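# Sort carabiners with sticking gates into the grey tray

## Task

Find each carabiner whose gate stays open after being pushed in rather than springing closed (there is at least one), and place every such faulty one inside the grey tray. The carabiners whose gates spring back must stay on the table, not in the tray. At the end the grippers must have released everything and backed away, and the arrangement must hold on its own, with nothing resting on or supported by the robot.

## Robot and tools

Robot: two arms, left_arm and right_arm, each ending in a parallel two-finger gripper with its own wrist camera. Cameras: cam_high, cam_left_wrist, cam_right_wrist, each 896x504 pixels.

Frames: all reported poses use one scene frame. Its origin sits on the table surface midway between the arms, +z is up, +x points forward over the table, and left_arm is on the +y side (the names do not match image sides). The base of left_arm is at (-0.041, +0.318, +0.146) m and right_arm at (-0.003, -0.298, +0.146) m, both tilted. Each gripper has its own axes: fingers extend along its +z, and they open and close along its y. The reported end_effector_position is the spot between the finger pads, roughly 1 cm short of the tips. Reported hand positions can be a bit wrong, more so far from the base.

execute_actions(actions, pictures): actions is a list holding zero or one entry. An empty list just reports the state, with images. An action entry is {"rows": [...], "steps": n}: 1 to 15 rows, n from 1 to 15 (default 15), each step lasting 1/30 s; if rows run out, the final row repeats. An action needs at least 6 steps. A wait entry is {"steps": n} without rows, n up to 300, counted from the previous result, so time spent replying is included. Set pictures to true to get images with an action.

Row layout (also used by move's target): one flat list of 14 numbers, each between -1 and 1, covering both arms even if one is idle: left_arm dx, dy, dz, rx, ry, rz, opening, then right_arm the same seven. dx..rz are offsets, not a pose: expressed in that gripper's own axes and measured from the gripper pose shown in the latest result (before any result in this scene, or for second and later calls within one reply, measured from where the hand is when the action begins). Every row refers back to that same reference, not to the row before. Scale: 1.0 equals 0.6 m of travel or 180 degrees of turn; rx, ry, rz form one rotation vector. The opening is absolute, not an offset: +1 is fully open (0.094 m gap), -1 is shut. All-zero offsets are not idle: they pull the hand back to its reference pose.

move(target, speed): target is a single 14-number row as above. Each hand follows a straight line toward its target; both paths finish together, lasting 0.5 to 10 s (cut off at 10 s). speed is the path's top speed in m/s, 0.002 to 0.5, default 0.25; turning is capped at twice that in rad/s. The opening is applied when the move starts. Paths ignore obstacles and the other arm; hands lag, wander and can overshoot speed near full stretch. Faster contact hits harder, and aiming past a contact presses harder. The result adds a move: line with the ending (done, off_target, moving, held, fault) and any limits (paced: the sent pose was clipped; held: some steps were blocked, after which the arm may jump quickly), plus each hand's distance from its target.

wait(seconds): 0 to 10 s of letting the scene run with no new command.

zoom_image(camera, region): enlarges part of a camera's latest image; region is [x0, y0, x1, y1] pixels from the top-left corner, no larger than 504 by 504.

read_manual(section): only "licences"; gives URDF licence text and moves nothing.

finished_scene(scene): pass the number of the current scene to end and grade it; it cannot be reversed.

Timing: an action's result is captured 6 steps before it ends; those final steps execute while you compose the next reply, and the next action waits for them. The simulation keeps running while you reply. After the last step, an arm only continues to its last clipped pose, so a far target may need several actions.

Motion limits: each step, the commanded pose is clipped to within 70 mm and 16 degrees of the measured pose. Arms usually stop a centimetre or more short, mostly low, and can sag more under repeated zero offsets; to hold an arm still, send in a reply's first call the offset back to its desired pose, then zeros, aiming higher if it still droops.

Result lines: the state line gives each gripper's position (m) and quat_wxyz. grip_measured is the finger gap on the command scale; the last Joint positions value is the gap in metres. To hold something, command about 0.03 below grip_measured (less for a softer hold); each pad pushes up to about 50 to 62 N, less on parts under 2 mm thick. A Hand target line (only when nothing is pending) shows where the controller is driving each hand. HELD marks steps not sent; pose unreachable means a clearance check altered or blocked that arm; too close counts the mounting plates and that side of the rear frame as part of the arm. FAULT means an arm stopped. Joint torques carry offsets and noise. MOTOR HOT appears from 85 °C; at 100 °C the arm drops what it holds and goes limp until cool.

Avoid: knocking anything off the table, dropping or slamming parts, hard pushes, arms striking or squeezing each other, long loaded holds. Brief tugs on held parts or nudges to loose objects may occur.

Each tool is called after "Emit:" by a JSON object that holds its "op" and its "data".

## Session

Emit:
{"op": "execute_actions", "data": {"actions": []}}

Scene clock: 0.00 s of 6000.00 s.
left_arm: end_effector_position=(+0.5690, +0.8493, +0.3571) grip_measured=+1.000 end_effector_quat_wxyz=(+0.131, -0.162, +0.896, +0.392) | right_arm: end_effector_position=(+0.3820, +0.6228, +0.3035) grip_measured=+1.000 end_effector_quat_wxyz=(+0.111, -0.034, +0.654, +0.748)
Joint positions: left_arm=[ 0.775  1.25   1.817 -0.813 -0.569  0.442  0.094] | right_arm=[ 1.045  2.94   2.669  0.07  -0.277  0.735  0.094]
Joint velocities: left_arm=[ 0.005 -0.024  0.002 -0.002 -0.007  0.051  0.   ] | right_arm=[ 0.005  0.005  0.002 -0.007 -0.022 -0.022  0.   ]
Joint torques (N m, as the arm reports them, + toward a larger angle): no reading
Motor temperatures (°C, as the motors report them): left_arm=[24 23 25 23 24 24] | right_arm=[24 21 22 22 23 22]
Hand target (left_arm): +0.574, +0.853, +0.369; +0.142, -0.165, +0.892, +0.397
Hand target (right_arm): +0.392, +0.619, +0.336; +0.125, -0.031, +0.637, +0.760

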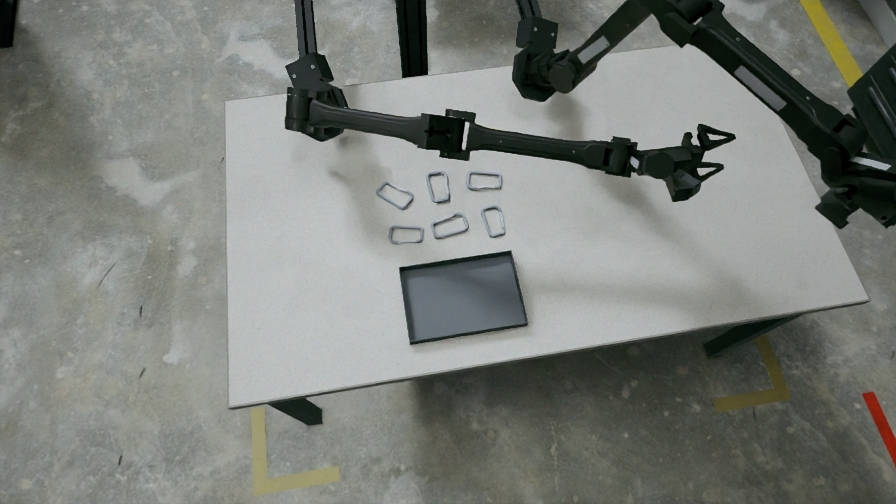

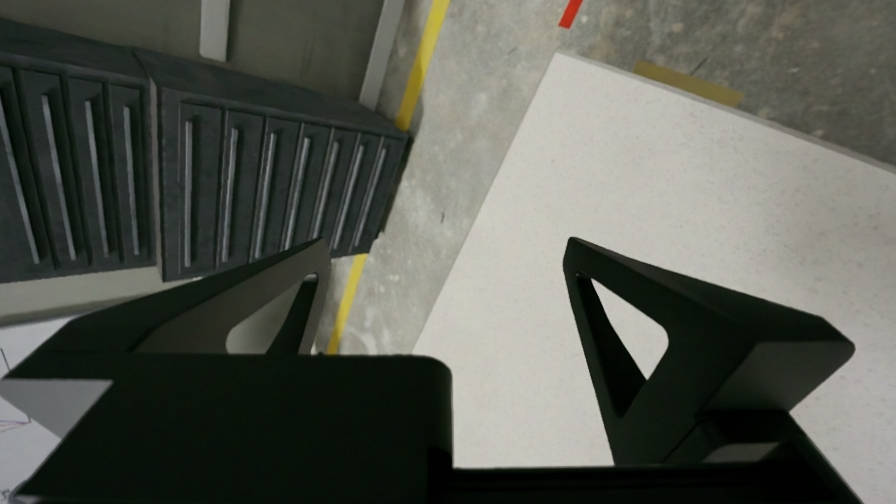

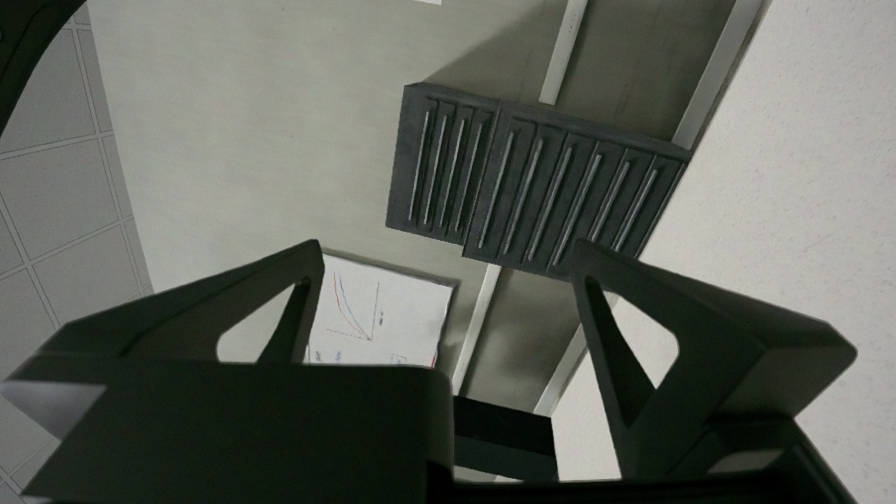

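Emit:
{"op": "execute_actions", "data": {"actions": []}}

Scene clock: 0.83 s of 6000.00 s.
left_arm: end_effector_position=(+0.5690, +0.8493, +0.3571) grip_measured=+1.000 end_effector_quat_wxyz=(+0.131, -0.162, +0.896, +0.392) | right_arm: end_effector_position=(+0.3820, +0.6228, +0.3035) grip_measured=+1.000 end_effector_quat_wxyz=(+0.111, -0.034, +0.654, +0.748)
Joint positions: left_arm=[ 0.775  1.25   1.817 -0.813 -0.569  0.442  0.094] | right_arm=[ 1.045  2.94   2.669  0.07  -0.277  0.735  0.094]
Joint velocities: left_arm=[ 0.005 -0.015  0.002  0.002 -0.022 -0.037  0.   ] | right_arm=[-0.015 -0.015  0.002 -0.007  0.051 -0.007  0.   ]
Joint torques (N m, as the arm reports them, + toward a larger angle): left_arm=[  0.53 -20.53  14.48   1.69  -0.44  -0.05] | right_arm=[ 17.22 -24.66   9.27   2.11  -0.59  -0.06]
Motor temperatures (°C, as the motors report them): left_arm=[24 23 25 23 24 24] | right_arm=[24 22 22 22 23 22]
Hand target (left_arm): +0.574, +0.853, +0.369; +0.142, -0.165, +0.892, +0.397
Hand target (right_arm): +0.392, +0.619, +0.336; +0.125, -0.031, +0.637, +0.760
Kept back: nothing.
Steps of this call (steps 1 to 25: nothing new was sent). Readings (end_effector_position):
1: left_arm (+0.5690, +0.8493, +0.3571) | right_arm (+0.3820, +0.6228, +0.3035)
2: left_arm (+0.5690, +0.8493, +0.3571) | right_arm (+0.3820, +0.6228, +0.3035)
4: left_arm (+0.5690, +0.8493, +0.3571) | right_arm (+0.3820, +0.6228, +0.3035)
8: left_arm (+0.5690, +0.8493, +0.3571) | right_arm (+0.3820, +0.6228, +0.3035)
25: the state above

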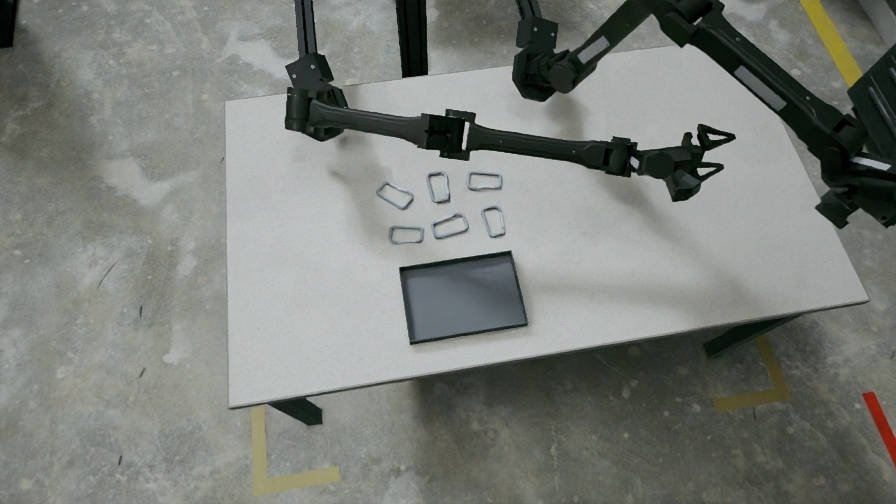

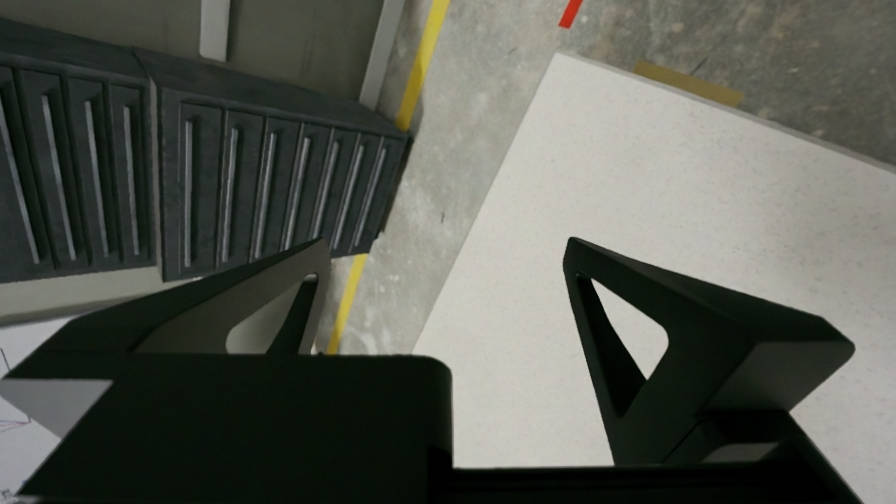

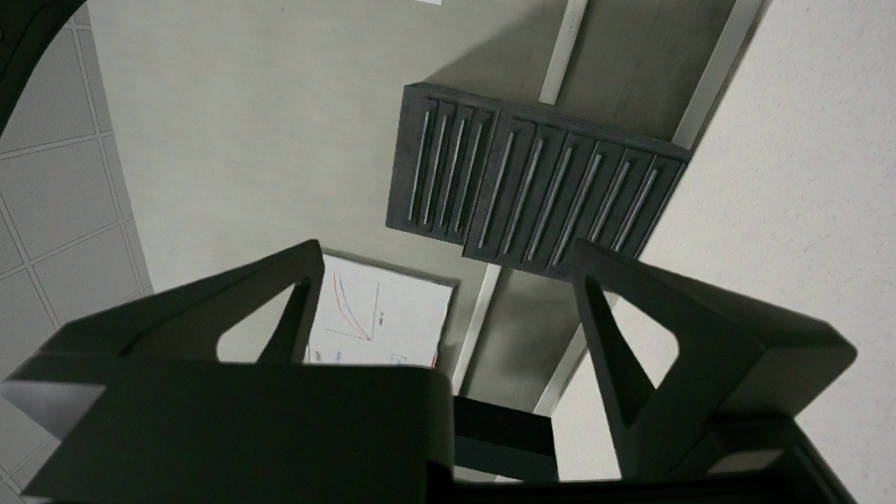

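Emit:
{"op": "move", "data": {"target": [0,0,0,0,0,0,1,-0.064,0.127,-0.947,0.54,0.08,0.025,1], "speed": 0.3}}

Scene clock: 4.83 s of 6000.00 s.
left_arm: end_effector_position=(+0.5690, +0.8493, +0.3571) grip_measured=+1.000 end_effector_quat_wxyz=(+0.131, -0.162, +0.896, +0.392) | right_arm: end_effector_position=(+0.3524, +0.0544, +0.2936) grip_measured=+1.000 end_effector_quat_wxyz=(-0.009, -0.009, +1.000, +0.001)
Joint positions: left_arm=[ 0.775  1.25   1.817 -0.813 -0.569  0.442  0.094] | right_arm=[ 1.076  1.759  1.465 -1.476  0.626  1.26   0.094]
Joint velocities: left_arm=[-0.005 -0.015 -0.002 -0.007 -0.022  0.007  0.   ] | right_arm=[-0.015 -0.005  0.027  0.012 -0.095 -0.037  0.   ]
Joint torques (N m, as the arm reports them, + toward a larger angle): left_arm=[  0.47 -20.74  11.95   1.55  -0.44  -0.06] | right_arm=[ 10.03 -12.01   6.12  -0.32  -0.05   0.14]
Motor temperatures (°C, as the motors report them): left_arm=[24 23 26 24 24 24] | right_arm=[24 22 22 22 23 22]
Hand target (left_arm): +0.569, +0.849, +0.357; +0.131, -0.162, +0.896, +0.392
Hand target (right_arm): +0.350, +0.048, +0.302; -0.006, -0.007, +1.000, +0.001
Off the commanded pose (left_arm): 0.000 m, 0 deg.
Off the commanded pose (right_arm): 0.012 m, 1 deg.
Kept back: nothing.
move: off_target (right_arm); limits=paced

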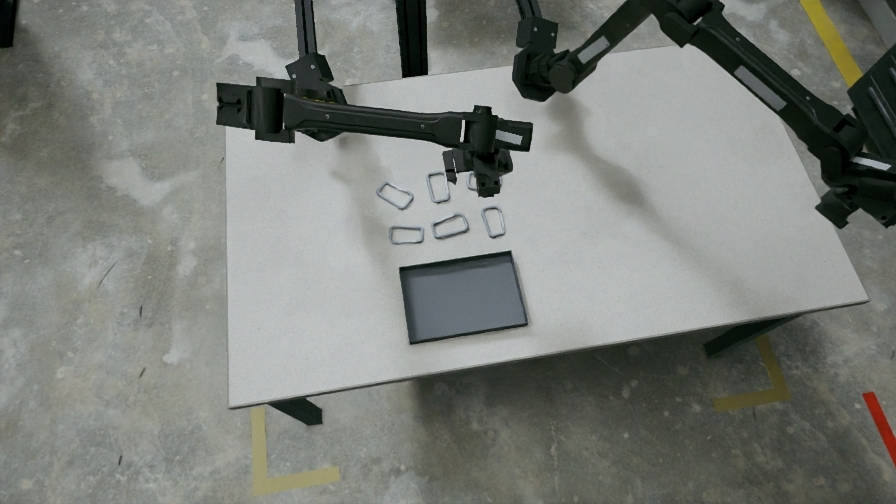

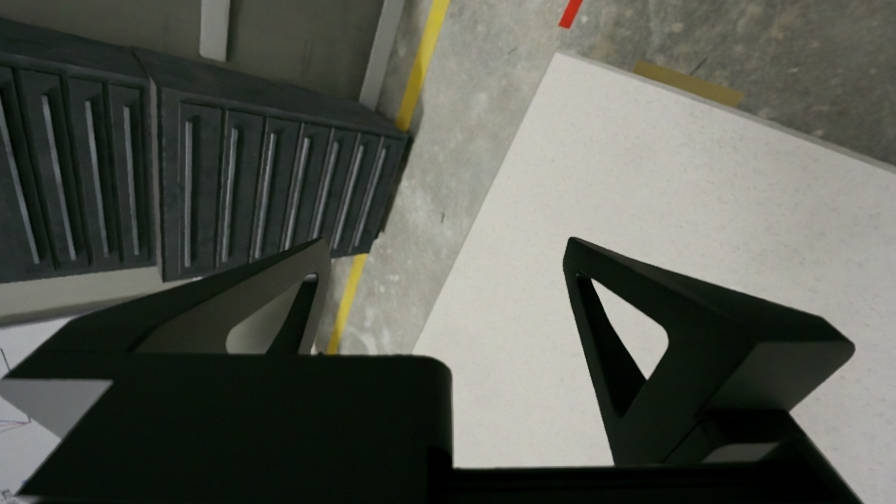

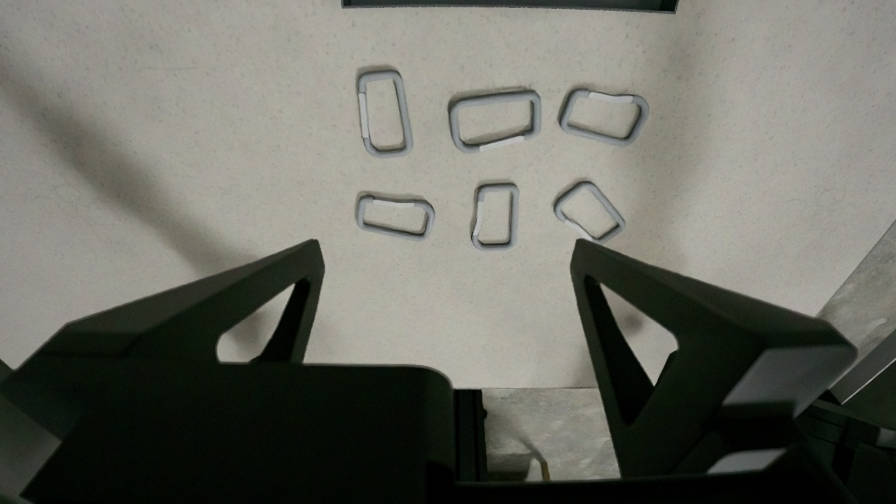

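Emit:
{"op": "zoom_image", "data": {"camera": "cam_right_wrist", "region": [340, 60, 660, 260]}}

Region (340, 60, 660, 260) of cam_right_wrist's 896x504 image, scaled by 1.575, with more detail than that image has; it fills the top 315 rows of this view, and the rest is white.

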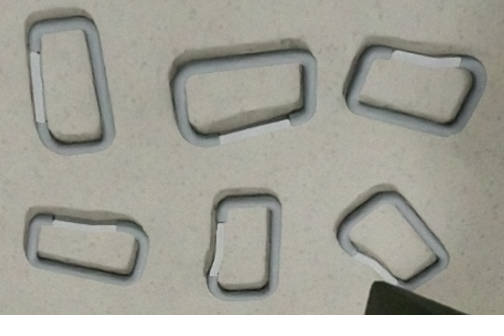

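Emit:
{"op": "move", "data": {"target": [0.758,-0.925,-0.618,0.256,0.093,0.091,0.55,0.043,-0.283,0.39,0.005,-0.004,-0.439,0.55], "speed": 0.35}}

Scene clock: 10.87 s of 6000.00 s.
left_arm: end_effector_position=(+0.3191, +0.1413, +0.0609) grip_measured=+0.552 end_effector_quat_wxyz=(-0.018, -0.019, +1.000, +0.009) | right_arm: end_effector_position=(+0.3145, -0.1131, +0.0571) grip_measured=+0.552 end_effector_quat_wxyz=(-0.014, -0.647, +0.763, +0.002)
Joint positions: left_arm=[-0.524  1.497  0.802 -0.695 -0.627 -0.677  0.073] | right_arm=[ 0.62   1.529  0.717 -0.636  0.648 -0.686  0.073]
Joint velocities: left_arm=[ 0.005 -0.005 -0.007  0.007  0.037  0.007  0.001] | right_arm=[-0.015  0.015 -0.027  0.007 -0.051  0.081 -0.001]
Joint torques (N m, as the arm reports them, + toward a larger angle): left_arm=[ -5.7  -11.07   6.22   0.88  -0.15  -0.07] | right_arm=[  5.55 -10.64   3.67   1.32  -0.42  -0.1 ]
Motor temperatures (°C, as the motors report them): left_arm=[24 24 27 24 24 24] | right_arm=[24 22 23 22 23 22]
Hand target (left_arm): +0.327, +0.139, +0.065; -0.009, -0.031, +0.999, +0.002
Hand target (right_arm): +0.320, -0.114, +0.060; -0.002, -0.643, +0.766, +0.004
Off the commanded pose (left_arm): 0.018 m, 2 deg.
Off the commanded pose (right_arm): 0.011 m, 2 deg.
Kept back: nothing.
move: off_target (left_arm, right_arm)

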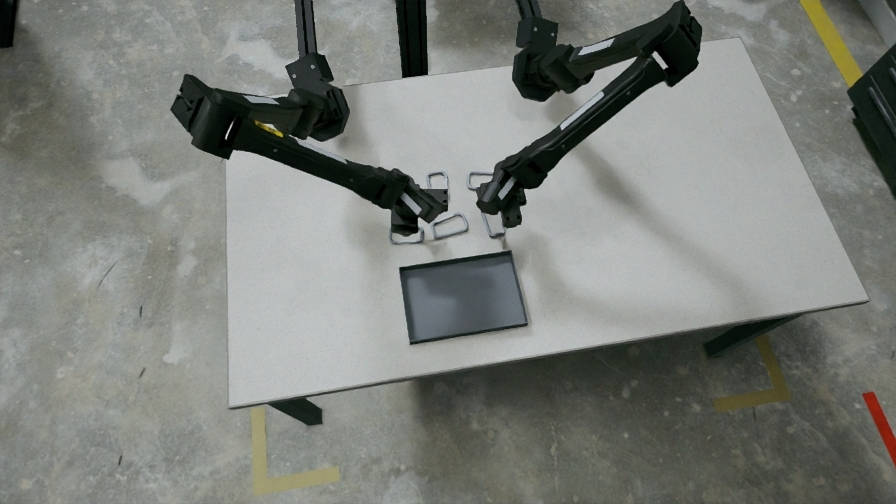

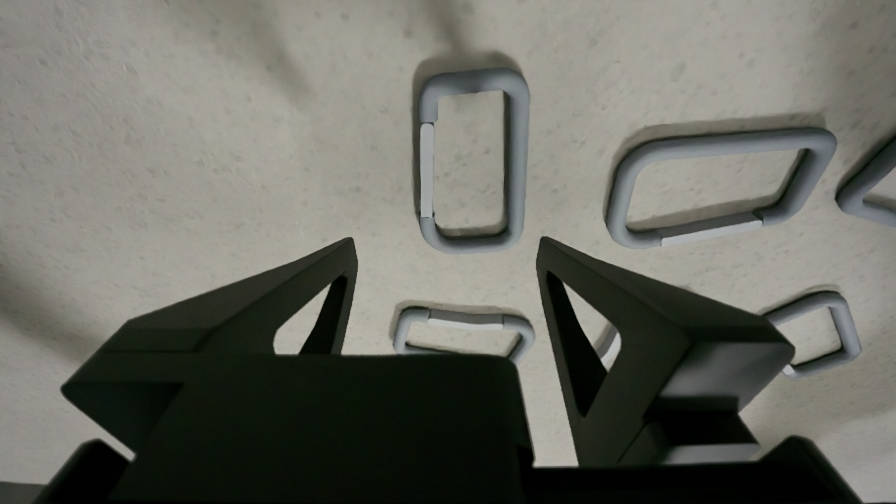

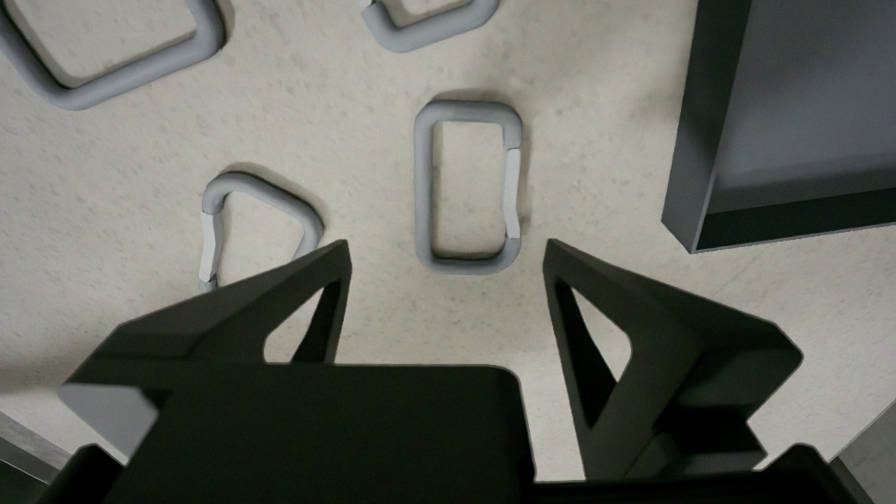

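Emit:
{"op": "move", "data": {"target": [-0.032,-0.028,0.055,0.006,-0.012,0,0.55,0.003,-0.028,0.06,0.007,-0.006,0,0.55], "speed": 0.1}}

Scene clock: 12.27 s of 6000.00 s.
left_arm: end_effector_position=(+0.3250, +0.1287, +0.0277) grip_measured=+0.552 end_effector_quat_wxyz=(-0.005, -0.011, +1.000, +0.004) | right_arm: end_effector_position=(+0.3312, -0.1183, +0.0256) grip_measured=+0.552 end_effector_quat_wxyz=(-0.001, -0.643, +0.766, -0.001)
Joint positions: left_arm=[-0.49   1.585  0.802 -0.552 -0.627 -0.602  0.073] | right_arm=[ 0.535  1.575  0.708 -0.485  0.638 -0.801  0.073]
Joint velocities: left_arm=[-0.005 -0.005 -0.002  0.007 -0.022  0.051  0.001] | right_arm=[-0.005 -0.015 -0.007 -0.012  0.051 -0.007  0.   ]
Joint torques (N m, as the arm reports them, + toward a larger angle): left_arm=[ -4.93 -10.06   7.04   0.96  -0.07   0.07] | right_arm=[ 6.12 -8.21  3.14  1.33 -0.46 -0.07]
Motor temperatures (°C, as the motors report them): left_arm=[24 24 27 24 24 24] | right_arm=[24 22 23 22 23 22]
Hand target (left_arm): +0.338, +0.126, +0.027; +0.002, -0.019, +1.000, -0.000
Hand target (right_arm): +0.329, -0.118, +0.021; -0.000, -0.647, +0.763, +0.000
Off the commanded pose (left_arm): 0.013 m, 1 deg.
Off the commanded pose (right_arm): 0.005 m, 1 deg.
Kept back: nothing.
move: off_target (left_arm)

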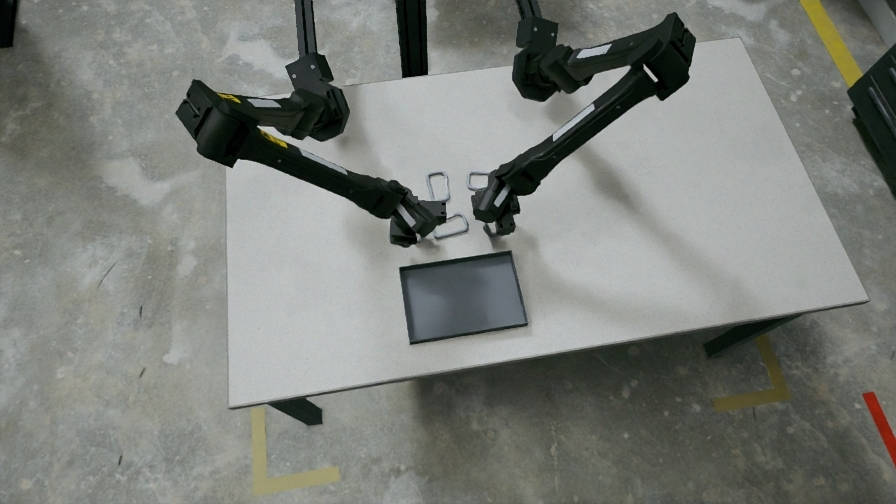

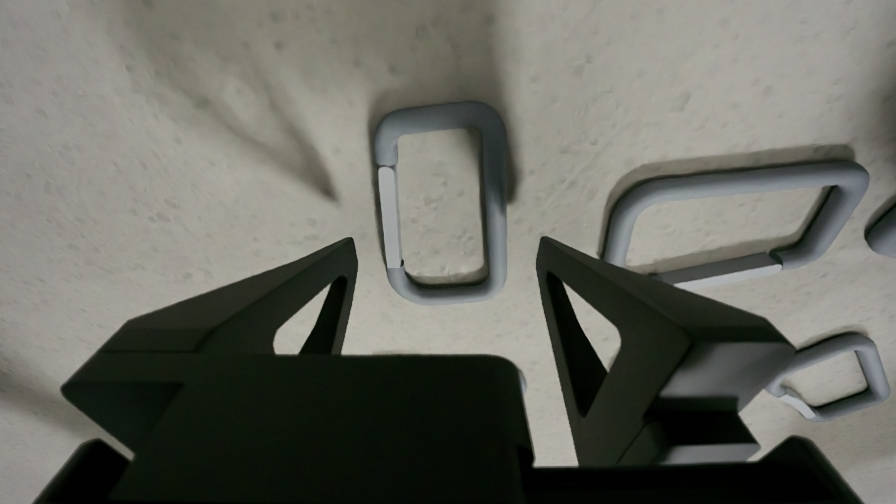

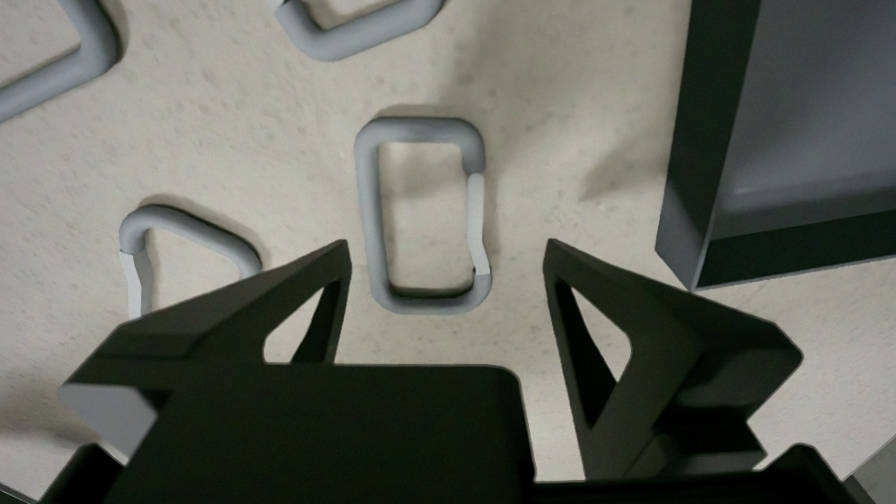

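Emit:
{"op": "move", "data": {"target": [-0.02,0.004,0.033,0,0,0,0.55,0,0.02,0.045,0,0,0,0.55], "speed": 0.05}}

Scene clock: 13.47 s of 6000.00 s.
left_arm: end_effector_position=(+0.3281, +0.1330, +0.0116) grip_measured=+0.552 end_effector_quat_wxyz=(-0.008, -0.007, +1.000, +0.006) | right_arm: end_effector_position=(+0.3211, -0.1147, +0.0044) grip_measured=+0.552 end_effector_quat_wxyz=(-0.000, -0.642, +0.767, -0.002)
Joint positions: left_arm=[-0.454  1.612  0.802 -0.508 -0.618 -0.555  0.073] | right_arm=[ 0.52   1.633  0.686 -0.392  0.636 -0.817  0.073]
Joint velocities: left_arm=[-0.005 -0.015 -0.007  0.012 -0.007 -0.007  0.   ] | right_arm=[ 0.005 -0.015 -0.007  0.002 -0.051 -0.051  0.001]
Joint torques (N m, as the arm reports them, + toward a larger angle): left_arm=[ -5.84 -10.02   6.07   0.87  -0.05   0.05] | right_arm=[ 5.34 -8.53  2.72  1.31 -0.45 -0.06]
Motor temperatures (°C, as the motors report them): left_arm=[24 24 26 24 24 24] | right_arm=[24 22 23 22 23 22]
Hand target (left_arm): +0.337, +0.131, +0.008; -0.005, -0.011, +1.000, +0.004
Hand target (right_arm): +0.319, -0.116, -0.001; -0.001, -0.643, +0.766, -0.001
Off the commanded pose (left_arm): 0.010 m, 1 deg.
Off the commanded pose (right_arm): 0.006 m, 0 deg.
Kept back: nothing.
move: done

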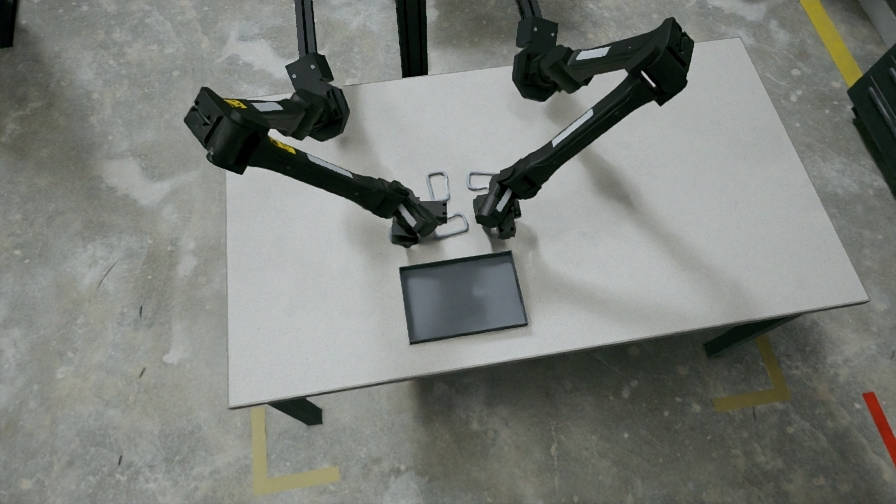

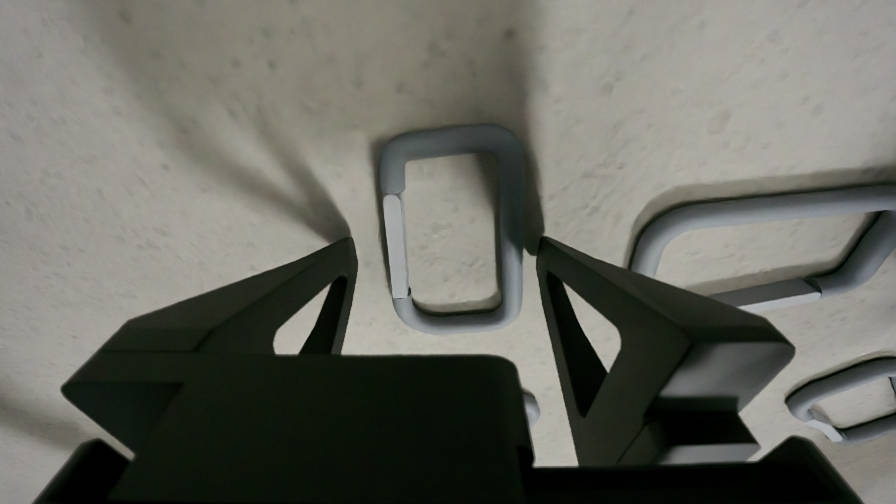

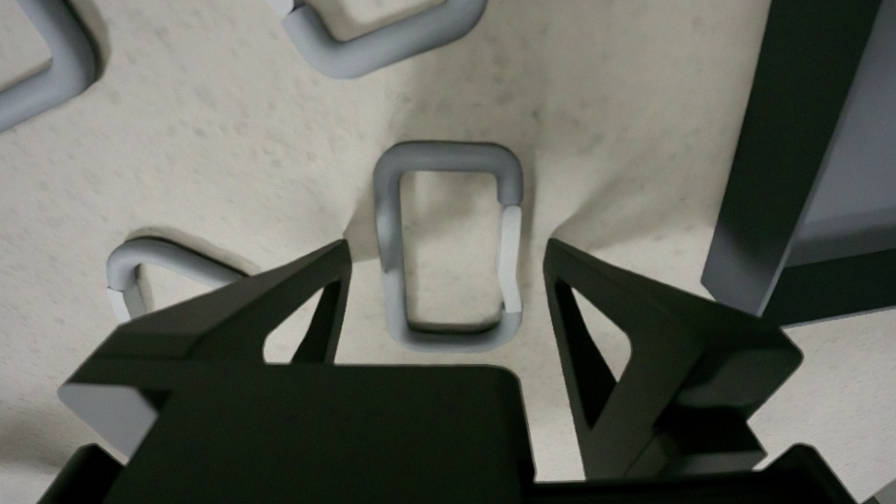

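Emit:
{"op": "execute_actions", "data": {"actions": [{"rows":[[-0.01,0,0.004,0,0,0,0.4,0,0,0.006,0,0,0,0.4],[-0.01,0,0.004,0,0,0,0.3,0,0,0.006,0,0,0,0.3],[-0.01,0,0.004,0,0,0,0.22,0,0,0.006,0,0,0,0.22],[-0.01,0,0.004,0,0,0,0.16,0,0,0.006,0,0,0,0.16],[-0.01,0,0.004,0,0,0,0.11,0,0,0.006,0,0,0,0.11],[-0.01,0,0.004,0,0,0,0.06,0,0,0.006,0,0,0,0.06],[-0.01,0,0.004,0,0,0,0.01,0,0,0.006,0,0,0,0.01],[-0.01,0,0.004,0,0,0,-0.04,0,0,0.006,0,0,0,-0.04],[-0.01,0,0.004,0,0,0,-0.09,0,0,0.006,0,0,0,-0.09],[-0.01,0,0.004,0,0,0,-0.14,0,0,0.006,0,0,0,-0.14],[-0.01,0,0.004,0,0,0,-0.19,0,0,0.006,0,0,0,-0.19],[-0.01,0,0.004,0,0,0,-0.24,0,0,0.006,0,0,0,-0.24],[-0.01,0,0.004,0,0,0,-0.28,0,0,0.006,0,0,0,-0.28]],"steps":15}]}}

Emit:
{"op": "wait", "data": {"seconds": 0.3}}

Scene clock: 14.70 s of 6000.00 s.
left_arm: end_effector_position=(+0.3281, +0.1330, +0.0116) grip_measured=-0.058 end_effector_quat_wxyz=(-0.008, -0.005, +1.000, +0.006) | right_arm: end_effector_position=(+0.3211, -0.1146, +0.0044) grip_measured=-0.059 end_effector_quat_wxyz=(-0.000, -0.642, +0.766, -0.002)
Joint positions: left_arm=[-0.454  1.612  0.802 -0.508 -0.618 -0.551  0.044] | right_arm=[ 0.52   1.633  0.686 -0.392  0.636 -0.818  0.044]
Joint velocities: left_arm=[ 0.005 -0.015 -0.002  0.002 -0.051  0.007 -0.045] | right_arm=[-0.015 -0.005 -0.002  0.012  0.022 -0.051 -0.044]
Joint torques (N m, as the arm reports them, + toward a larger angle): left_arm=[ -5.35 -10.07   5.67   0.41  -0.2    0.12] | right_arm=[ 5.82 -8.61  3.03  1.   -0.35 -0.03]
Motor temperatures (°C, as the motors report them): left_arm=[24 24 26 24 24 24] | right_arm=[24 22 22 22 23 22]
Steps of this call (steps 1 to 28: nothing new was sent; steps 29 to 37: the first 9 steps of this action). Readings (end_effector_position):
29: left_arm (+0.3282, +0.1331, +0.0117) | right_arm (+0.3211, -0.1147, +0.0044)
30: left_arm (+0.3282, +0.1331, +0.0117) | right_arm (+0.3211, -0.1147, +0.0044)
32: left_arm (+0.3282, +0.1331, +0.0117) | right_arm (+0.3211, -0.1147, +0.0044)
36: left_arm (+0.3281, +0.1330, +0.0116) | right_arm (+0.3211, -0.1146, +0.0044)
37: the state above

Scene clock: 15.20 s of 6000.00 s.
left_arm: end_effector_position=(+0.3281, +0.1330, +0.0116) grip_measured=-0.271 end_effector_quat_wxyz=(-0.008, -0.004, +1.000, +0.006) | right_arm: end_effector_position=(+0.3211, -0.1146, +0.0044) grip_measured=-0.273 end_effector_quat_wxyz=(-0.000, -0.642, +0.766, -0.002)
Joint positions: left_arm=[-0.454  1.612  0.802 -0.508 -0.618 -0.551  0.034] | right_arm=[ 0.52   1.633  0.686 -0.392  0.636 -0.818  0.034]
Joint velocities: left_arm=[-0.015 -0.015  0.002 -0.007 -0.051 -0.007 -0.001] | right_arm=[-0.015 -0.015  0.002 -0.002 -0.037 -0.037 -0.001]
Joint torques (N m, as the arm reports them, + toward a larger angle): left_arm=[ -5.28 -10.63   5.72   0.48  -0.1    0.07] | right_arm=[ 5.86 -8.77  3.13  1.03 -0.35 -0.01]
Motor temperatures (°C, as the motors report them): left_arm=[24 24 26 24 24 24] | right_arm=[24 22 22 22 23 22]
Hand target (left_arm): +0.334, +0.133, +0.009; -0.008, -0.007, +1.000, +0.006
Hand target (right_arm): +0.321, -0.115, +0.001; -0.000, -0.642, +0.767, -0.002
Off the commanded pose (left_arm): 0.006 m, 0 deg.
Off the commanded pose (right_arm): 0.004 m, 0 deg.
Kept back: nothing.
Steps of this call (steps 1 to 6: the last 6 steps of your previous action; steps 7 to 15: nothing new was sent). Readings (end_effector_position):
1: left_arm (+0.3281, +0.1330, +0.0116) | right_arm (+0.3211, -0.1146, +0.0044)
2: left_arm (+0.3281, +0.1330, +0.0116) | right_arm (+0.3211, -0.1146, +0.0044)
4: left_arm (+0.3281, +0.1330, +0.0116) | right_arm (+0.3211, -0.1146, +0.0044)
8: left_arm (+0.3281, +0.1330, +0.0116) | right_arm (+0.3211, -0.1146, +0.0044)
15: the state above

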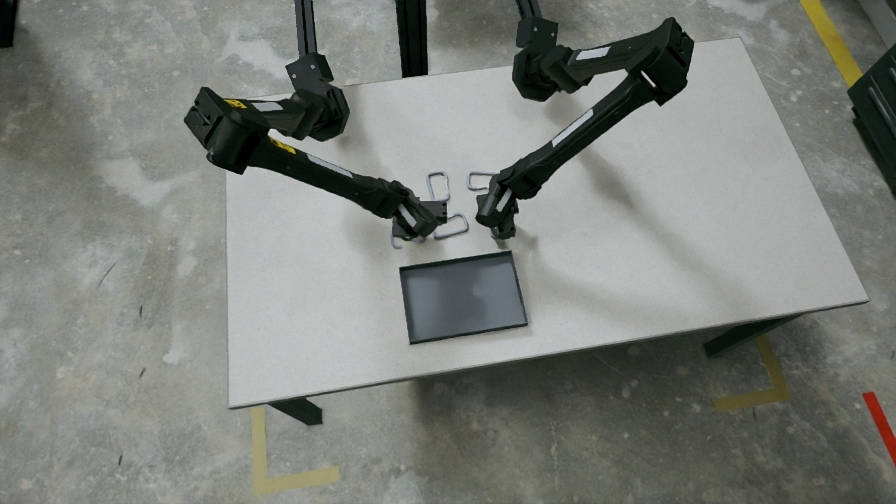

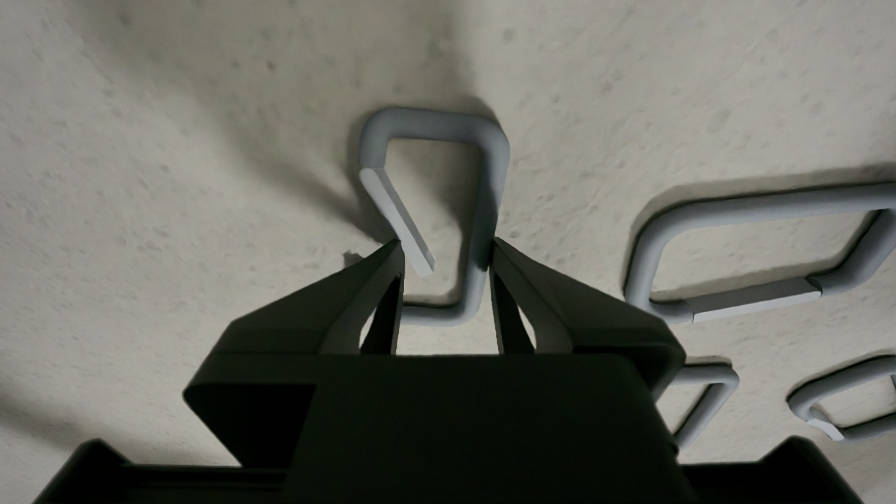

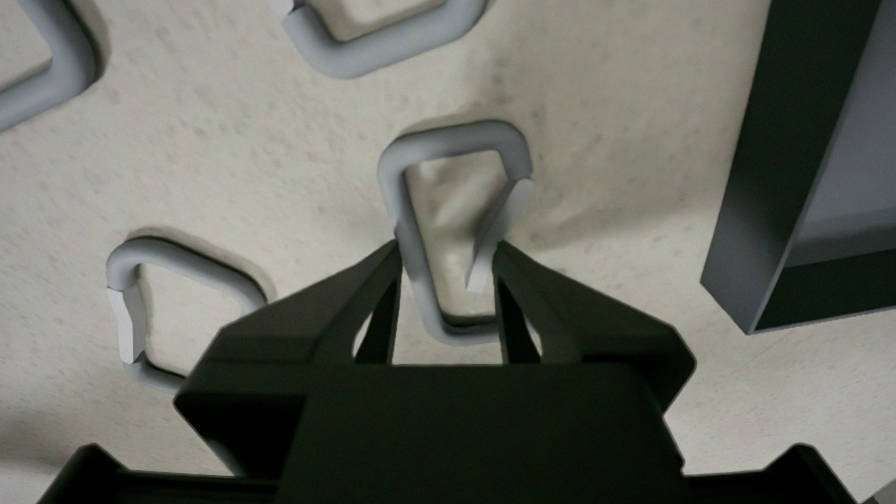

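Emit:
{"op": "execute_actions", "data": {"actions": [{"rows":[[0,0,0.003,0,0,0,-0.2,0,0,0.004,0,0,0,-0.2],[0,0,0.003,0,0,0,-0.12,0,0,0.004,0,0,0,-0.12],[0,0,0.003,0,0,0,-0.04,0,0,0.004,0,0,0,-0.04],[0,0,0.003,0,0,0,0.04,0,0,0.004,0,0,0,0.04],[0,0,0.003,0,0,0,0.12,0,0,0.004,0,0,0,0.12],[0,0,0.003,0,0,0,0.2,0,0,0.004,0,0,0,0.2],[0,0,0.003,0,0,0,0.28,0,0,0.004,0,0,0,0.28],[0,0,0.003,0,0,0,0.36,0,0,0.004,0,0,0,0.36],[0,0,0.003,0,0,0,0.44,0,0,0.004,0,0,0,0.44],[0,0,0.003,0,0,0,0.52,0,0,0.004,0,0,0,0.52],[0,0,0.003,0,0,0,0.6,0,0,0.004,0,0,0,0.6]],"steps":12}]}}

Emit:
{"op": "wait", "data": {"seconds": 0.3}}

Scene clock: 15.70 s of 6000.00 s.
left_arm: end_effector_position=(+0.3281, +0.1330, +0.0116) grip_measured=+0.164 end_effector_quat_wxyz=(-0.008, -0.004, +1.000, +0.006) | right_arm: end_effector_position=(+0.3211, -0.1146, +0.0044) grip_measured=+0.161 end_effector_quat_wxyz=(-0.000, -0.642, +0.766, -0.002)
Joint positions: left_arm=[-0.454  1.612  0.802 -0.508 -0.618 -0.551  0.055] | right_arm=[ 0.52   1.633  0.686 -0.392  0.636 -0.818  0.055]
Joint velocities: left_arm=[-0.005 -0.015 -0.002 -0.022  0.022 -0.007  0.073] | right_arm=[-0.005 -0.005 -0.012 -0.007  0.081 -0.007  0.073]
Joint torques (N m, as the arm reports them, + toward a larger angle): left_arm=[ -5.94 -11.15   4.26   0.76  -0.2    0.01] | right_arm=[ 5.88 -8.85  3.07  0.86 -0.31 -0.01]
Motor temperatures (°C, as the motors report them): left_arm=[24 24 26 24 24 24] | right_arm=[24 22 22 22 23 22]
Steps of this call (steps 1 to 9: nothing new was sent; steps 10 to 15: the first 6 steps of this action). Readings (end_effector_position):
10: left_arm (+0.3281, +0.1330, +0.0116) | right_arm (+0.3211, -0.1146, +0.0044)
11: left_arm (+0.3281, +0.1330, +0.0116) | right_arm (+0.3211, -0.1146, +0.0044)
13: left_arm (+0.3282, +0.1330, +0.0117) | right_arm (+0.3211, -0.1146, +0.0044)
15: the state above

Scene clock: 16.20 s of 6000.00 s.
left_arm: end_effector_position=(+0.3281, +0.1330, +0.0116) grip_measured=+0.598 end_effector_quat_wxyz=(-0.008, -0.004, +1.000, +0.006) | right_arm: end_effector_position=(+0.3211, -0.1146, +0.0044) grip_measured=+0.598 end_effector_quat_wxyz=(-0.000, -0.642, +0.766, -0.002)
Joint positions: left_arm=[-0.454  1.612  0.802 -0.508 -0.618 -0.551  0.075] | right_arm=[ 0.52   1.633  0.686 -0.392  0.636 -0.818  0.075]
Joint velocities: left_arm=[ 0.005 -0.005 -0.012  0.012 -0.022  0.007 -0.   ] | right_arm=[-0.015  0.005  0.007  0.007 -0.022 -0.022 -0.001]
Joint torques (N m, as the arm reports them, + toward a larger angle): left_arm=[ -5.81 -10.81   4.25   0.72  -0.16   0.03] | right_arm=[ 5.83 -8.69  3.1   0.86 -0.33 -0.01]
Motor temperatures (°C, as the motors report them): left_arm=[24 24 26 24 24 24] | right_arm=[24 22 22 22 23 22]
Hand target (left_arm): +0.328, +0.133, +0.010; -0.008, -0.005, +1.000, +0.006
Hand target (right_arm): +0.321, -0.115, +0.002; -0.000, -0.642, +0.766, -0.002
Off the commanded pose (left_arm): 0.002 m, 0 deg.
Off the commanded pose (right_arm): 0.002 m, 0 deg.
Kept back: nothing.
Steps of this call (steps 1 to 6: the last 6 steps of your previous action; steps 7 to 15: nothing new was sent). Readings (end_effector_position):
1: left_arm (+0.3282, +0.1330, +0.0117) | right_arm (+0.3211, -0.1146, +0.0044)
2: left_arm (+0.3282, +0.1330, +0.0117) | right_arm (+0.3211, -0.1146, +0.0044)
4: left_arm (+0.3282, +0.1330, +0.0117) | right_arm (+0.3211, -0.1146, +0.0044)
8: left_arm (+0.3282, +0.1330, +0.0117) | right_arm (+0.3211, -0.1146, +0.0044)
15: the state above

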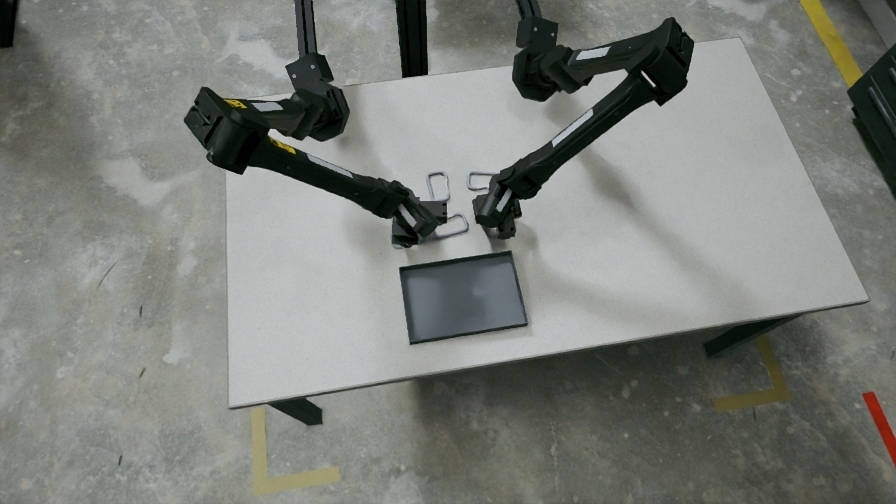

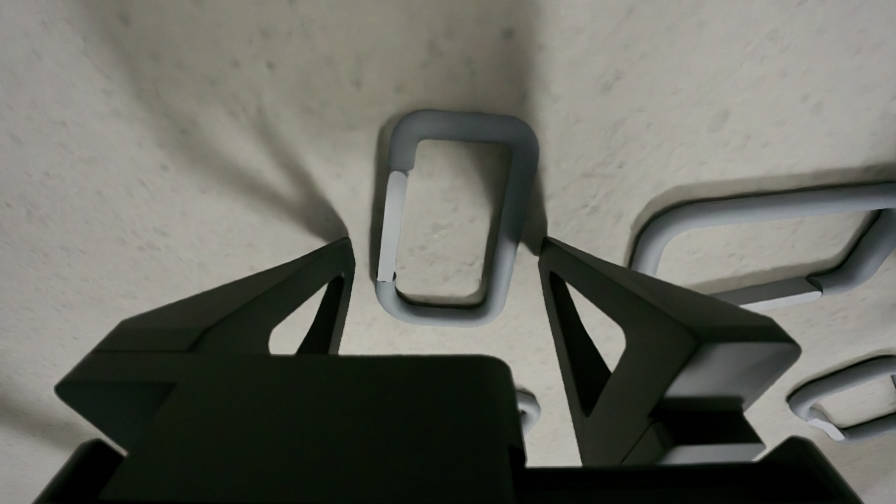

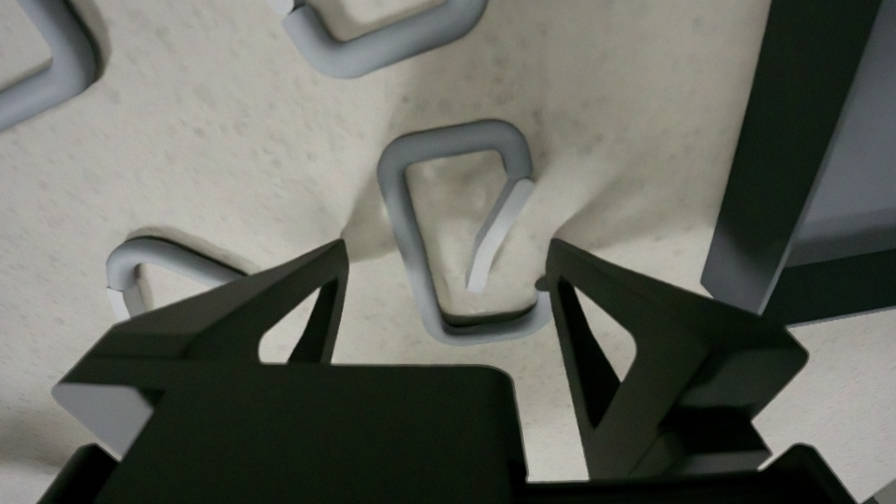

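Emit:
{"op": "execute_actions", "data": {"actions": [{"rows":[[0,0,-0.01,0,0,0,0.6,0,0,0.004,0,0,0,0.4],[0,0,-0.02,0,0,0,0.6,0,0,0.004,0,0,0,0.25],[0,0,-0.03,0,0,0,0.6,0,0,0.004,0,0,0,0.1],[0,0,-0.04,0,0,0,0.6,0,0,0.004,0,0,0,0.0],[0,0,-0.05,0,0,0,0.6,0,0,0.004,0,0,0,-0.1],[0,0,-0.06,0,0,0,0.6,0,0,0.004,0,0,0,-0.17],[0,0,-0.07,0,0,0,0.6,0,0,0.004,0,0,0,-0.22],[0,0,-0.08,0,0,0,0.6,0,0,0.004,0,0,0,-0.26],[0,0,-0.09,0,0,0,0.6,0,0,0.004,0,0,0,-0.29],[0,0,-0.1,0,0,0,0.6,0,0,0.004,0,0,0,-0.32],[0,0,-0.11,0,0,0,0.6,0,0,0.004,0,0,0,-0.35],[0,0,-0.11,0,0,0,0.6,0,0,0.004,0,0,0,-0.38],[0,0,-0.11,0,0,0,0.6,0,0,0.004,0,0,0,-0.4]],"steps":15}]}}

Emit:
{"op": "wait", "data": {"seconds": 0.3}}

Scene clock: 16.87 s of 6000.00 s.
left_arm: end_effector_position=(+0.3188, +0.1378, +0.0412) grip_measured=+0.598 end_effector_quat_wxyz=(-0.019, +0.009, +1.000, +0.013) | right_arm: end_effector_position=(+0.3211, -0.1146, +0.0044) grip_measured=-0.271 end_effector_quat_wxyz=(-0.000, -0.642, +0.766, -0.002)
Joint positions: left_arm=[-0.502  1.548  0.802 -0.637 -0.629 -0.599  0.075] | right_arm=[ 0.52   1.633  0.686 -0.392  0.636 -0.818  0.034]
Joint velocities: left_arm=[-0.337 -0.425 -0.007 -0.608 -0.037 -0.271  0.   ] | right_arm=[-0.005 -0.005  0.007  0.012  0.066  0.007 -0.026]
Joint torques (N m, as the arm reports them, + toward a larger angle): left_arm=[ -7.24 -11.91   7.07   0.12  -0.33  -0.06] | right_arm=[ 6.15 -9.05  3.1   0.79 -0.36 -0.02]
Motor temperatures (°C, as the motors report them): left_arm=[24 24 26 24 24 24] | right_arm=[24 22 22 22 23 22]
Steps of this call (steps 1 to 11: nothing new was sent; steps 12 to 20: the first 9 steps of this action). Readings (end_effector_position):
12: left_arm (+0.3279, +0.1332, +0.0118) | right_arm (+0.3211, -0.1146, +0.0044)
13: left_arm (+0.3269, +0.1339, +0.0121) | right_arm (+0.3211, -0.1146, +0.0044)
15: left_arm (+0.3238, +0.1363, +0.0155) | right_arm (+0.3211, -0.1146, +0.0044)
19: left_arm (+0.3195, +0.1380, +0.0345) | right_arm (+0.3211, -0.1146, +0.0044)
20: the state above

Scene clock: 17.37 s of 6000.00 s.
left_arm: end_effector_position=(+0.3189, +0.1363, +0.0743) grip_measured=+0.598 end_effector_quat_wxyz=(-0.012, +0.003, +1.000, +0.007) | right_arm: end_effector_position=(+0.3211, -0.1146, +0.0044) grip_measured=-0.379 end_effector_quat_wxyz=(-0.000, -0.642, +0.766, -0.002)
Joint positions: left_arm=[-0.556  1.481  0.811 -0.731 -0.637 -0.664  0.075] | right_arm=[ 0.52   1.633  0.686 -0.392  0.636 -0.818  0.029]
Joint velocities: left_arm=[-0.005 -0.024 -0.007 -0.012  0.022 -0.081 -0.   ] | right_arm=[-0.005 -0.015 -0.007 -0.007  0.007 -0.037 -0.   ]
Joint torques (N m, as the arm reports them, + toward a larger angle): left_arm=[-6.37 -9.61  8.35  0.03 -0.35  0.02] | right_arm=[ 5.97 -9.04  3.1   0.9  -0.33 -0.01]
Motor temperatures (°C, as the motors report them): left_arm=[24 24 26 24 24 24] | right_arm=[24 22 22 22 23 22]
Hand target (left_arm): +0.328, +0.132, +0.078; -0.008, -0.004, +1.000, +0.006
Hand target (right_arm): +0.321, -0.115, +0.002; -0.000, -0.642, +0.766, -0.002
Off the commanded pose (left_arm): 0.012 m, 1 deg.
Off the commanded pose (right_arm): 0.002 m, 0 deg.
Kept back: nothing.
Steps of this call (steps 1 to 6: the last 6 steps of your previous action; steps 7 to 15: nothing new was sent). Readings (end_effector_position):
1: left_arm (+0.3180, +0.1379, +0.0480) | right_arm (+0.3211, -0.1146, +0.0044)
2: left_arm (+0.3171, +0.1379, +0.0548) | right_arm (+0.3211, -0.1146, +0.0044)
4: left_arm (+0.3164, +0.1372, +0.0664) | right_arm (+0.3211, -0.1146, +0.0044)
8: left_arm (+0.3192, +0.1360, +0.0742) | right_arm (+0.3211, -0.1146, +0.0044)
15: the state above

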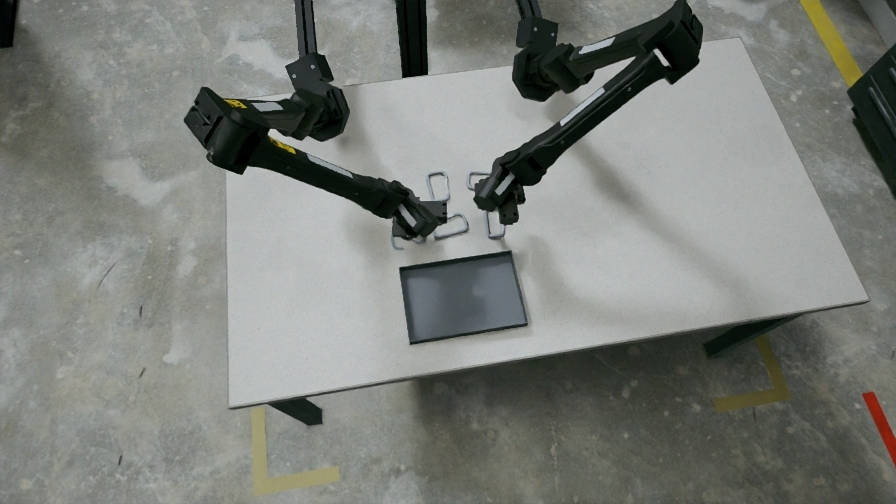

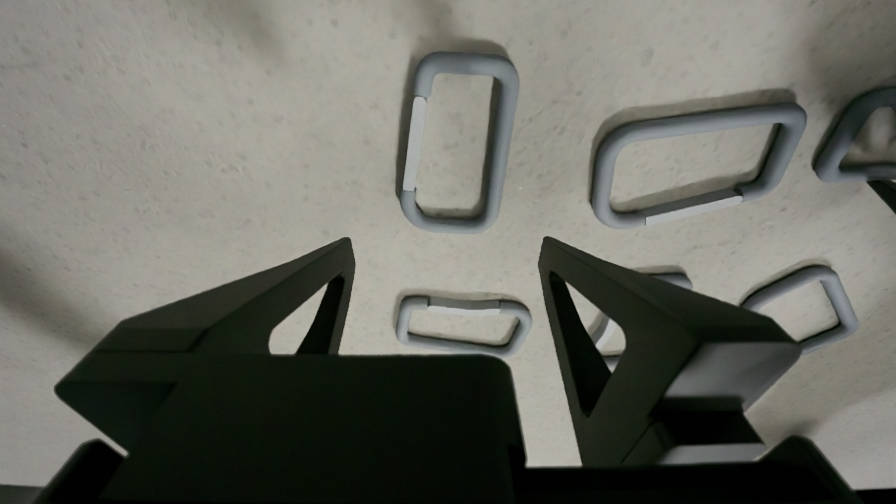

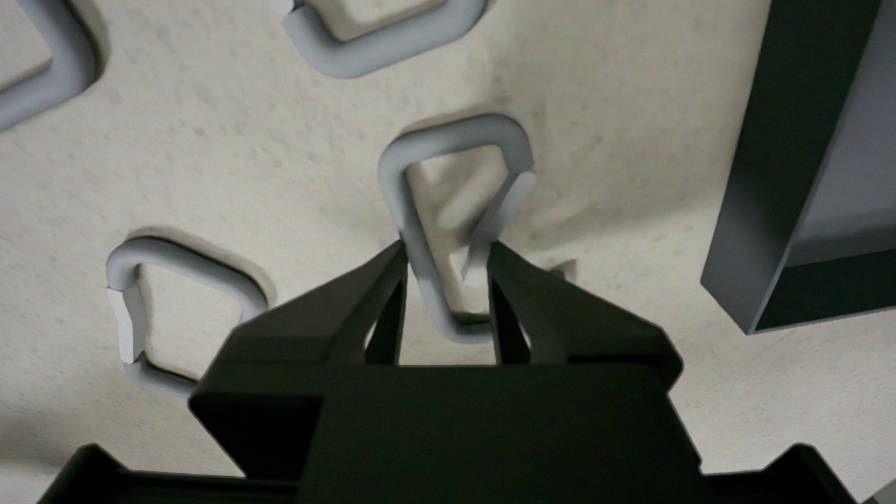

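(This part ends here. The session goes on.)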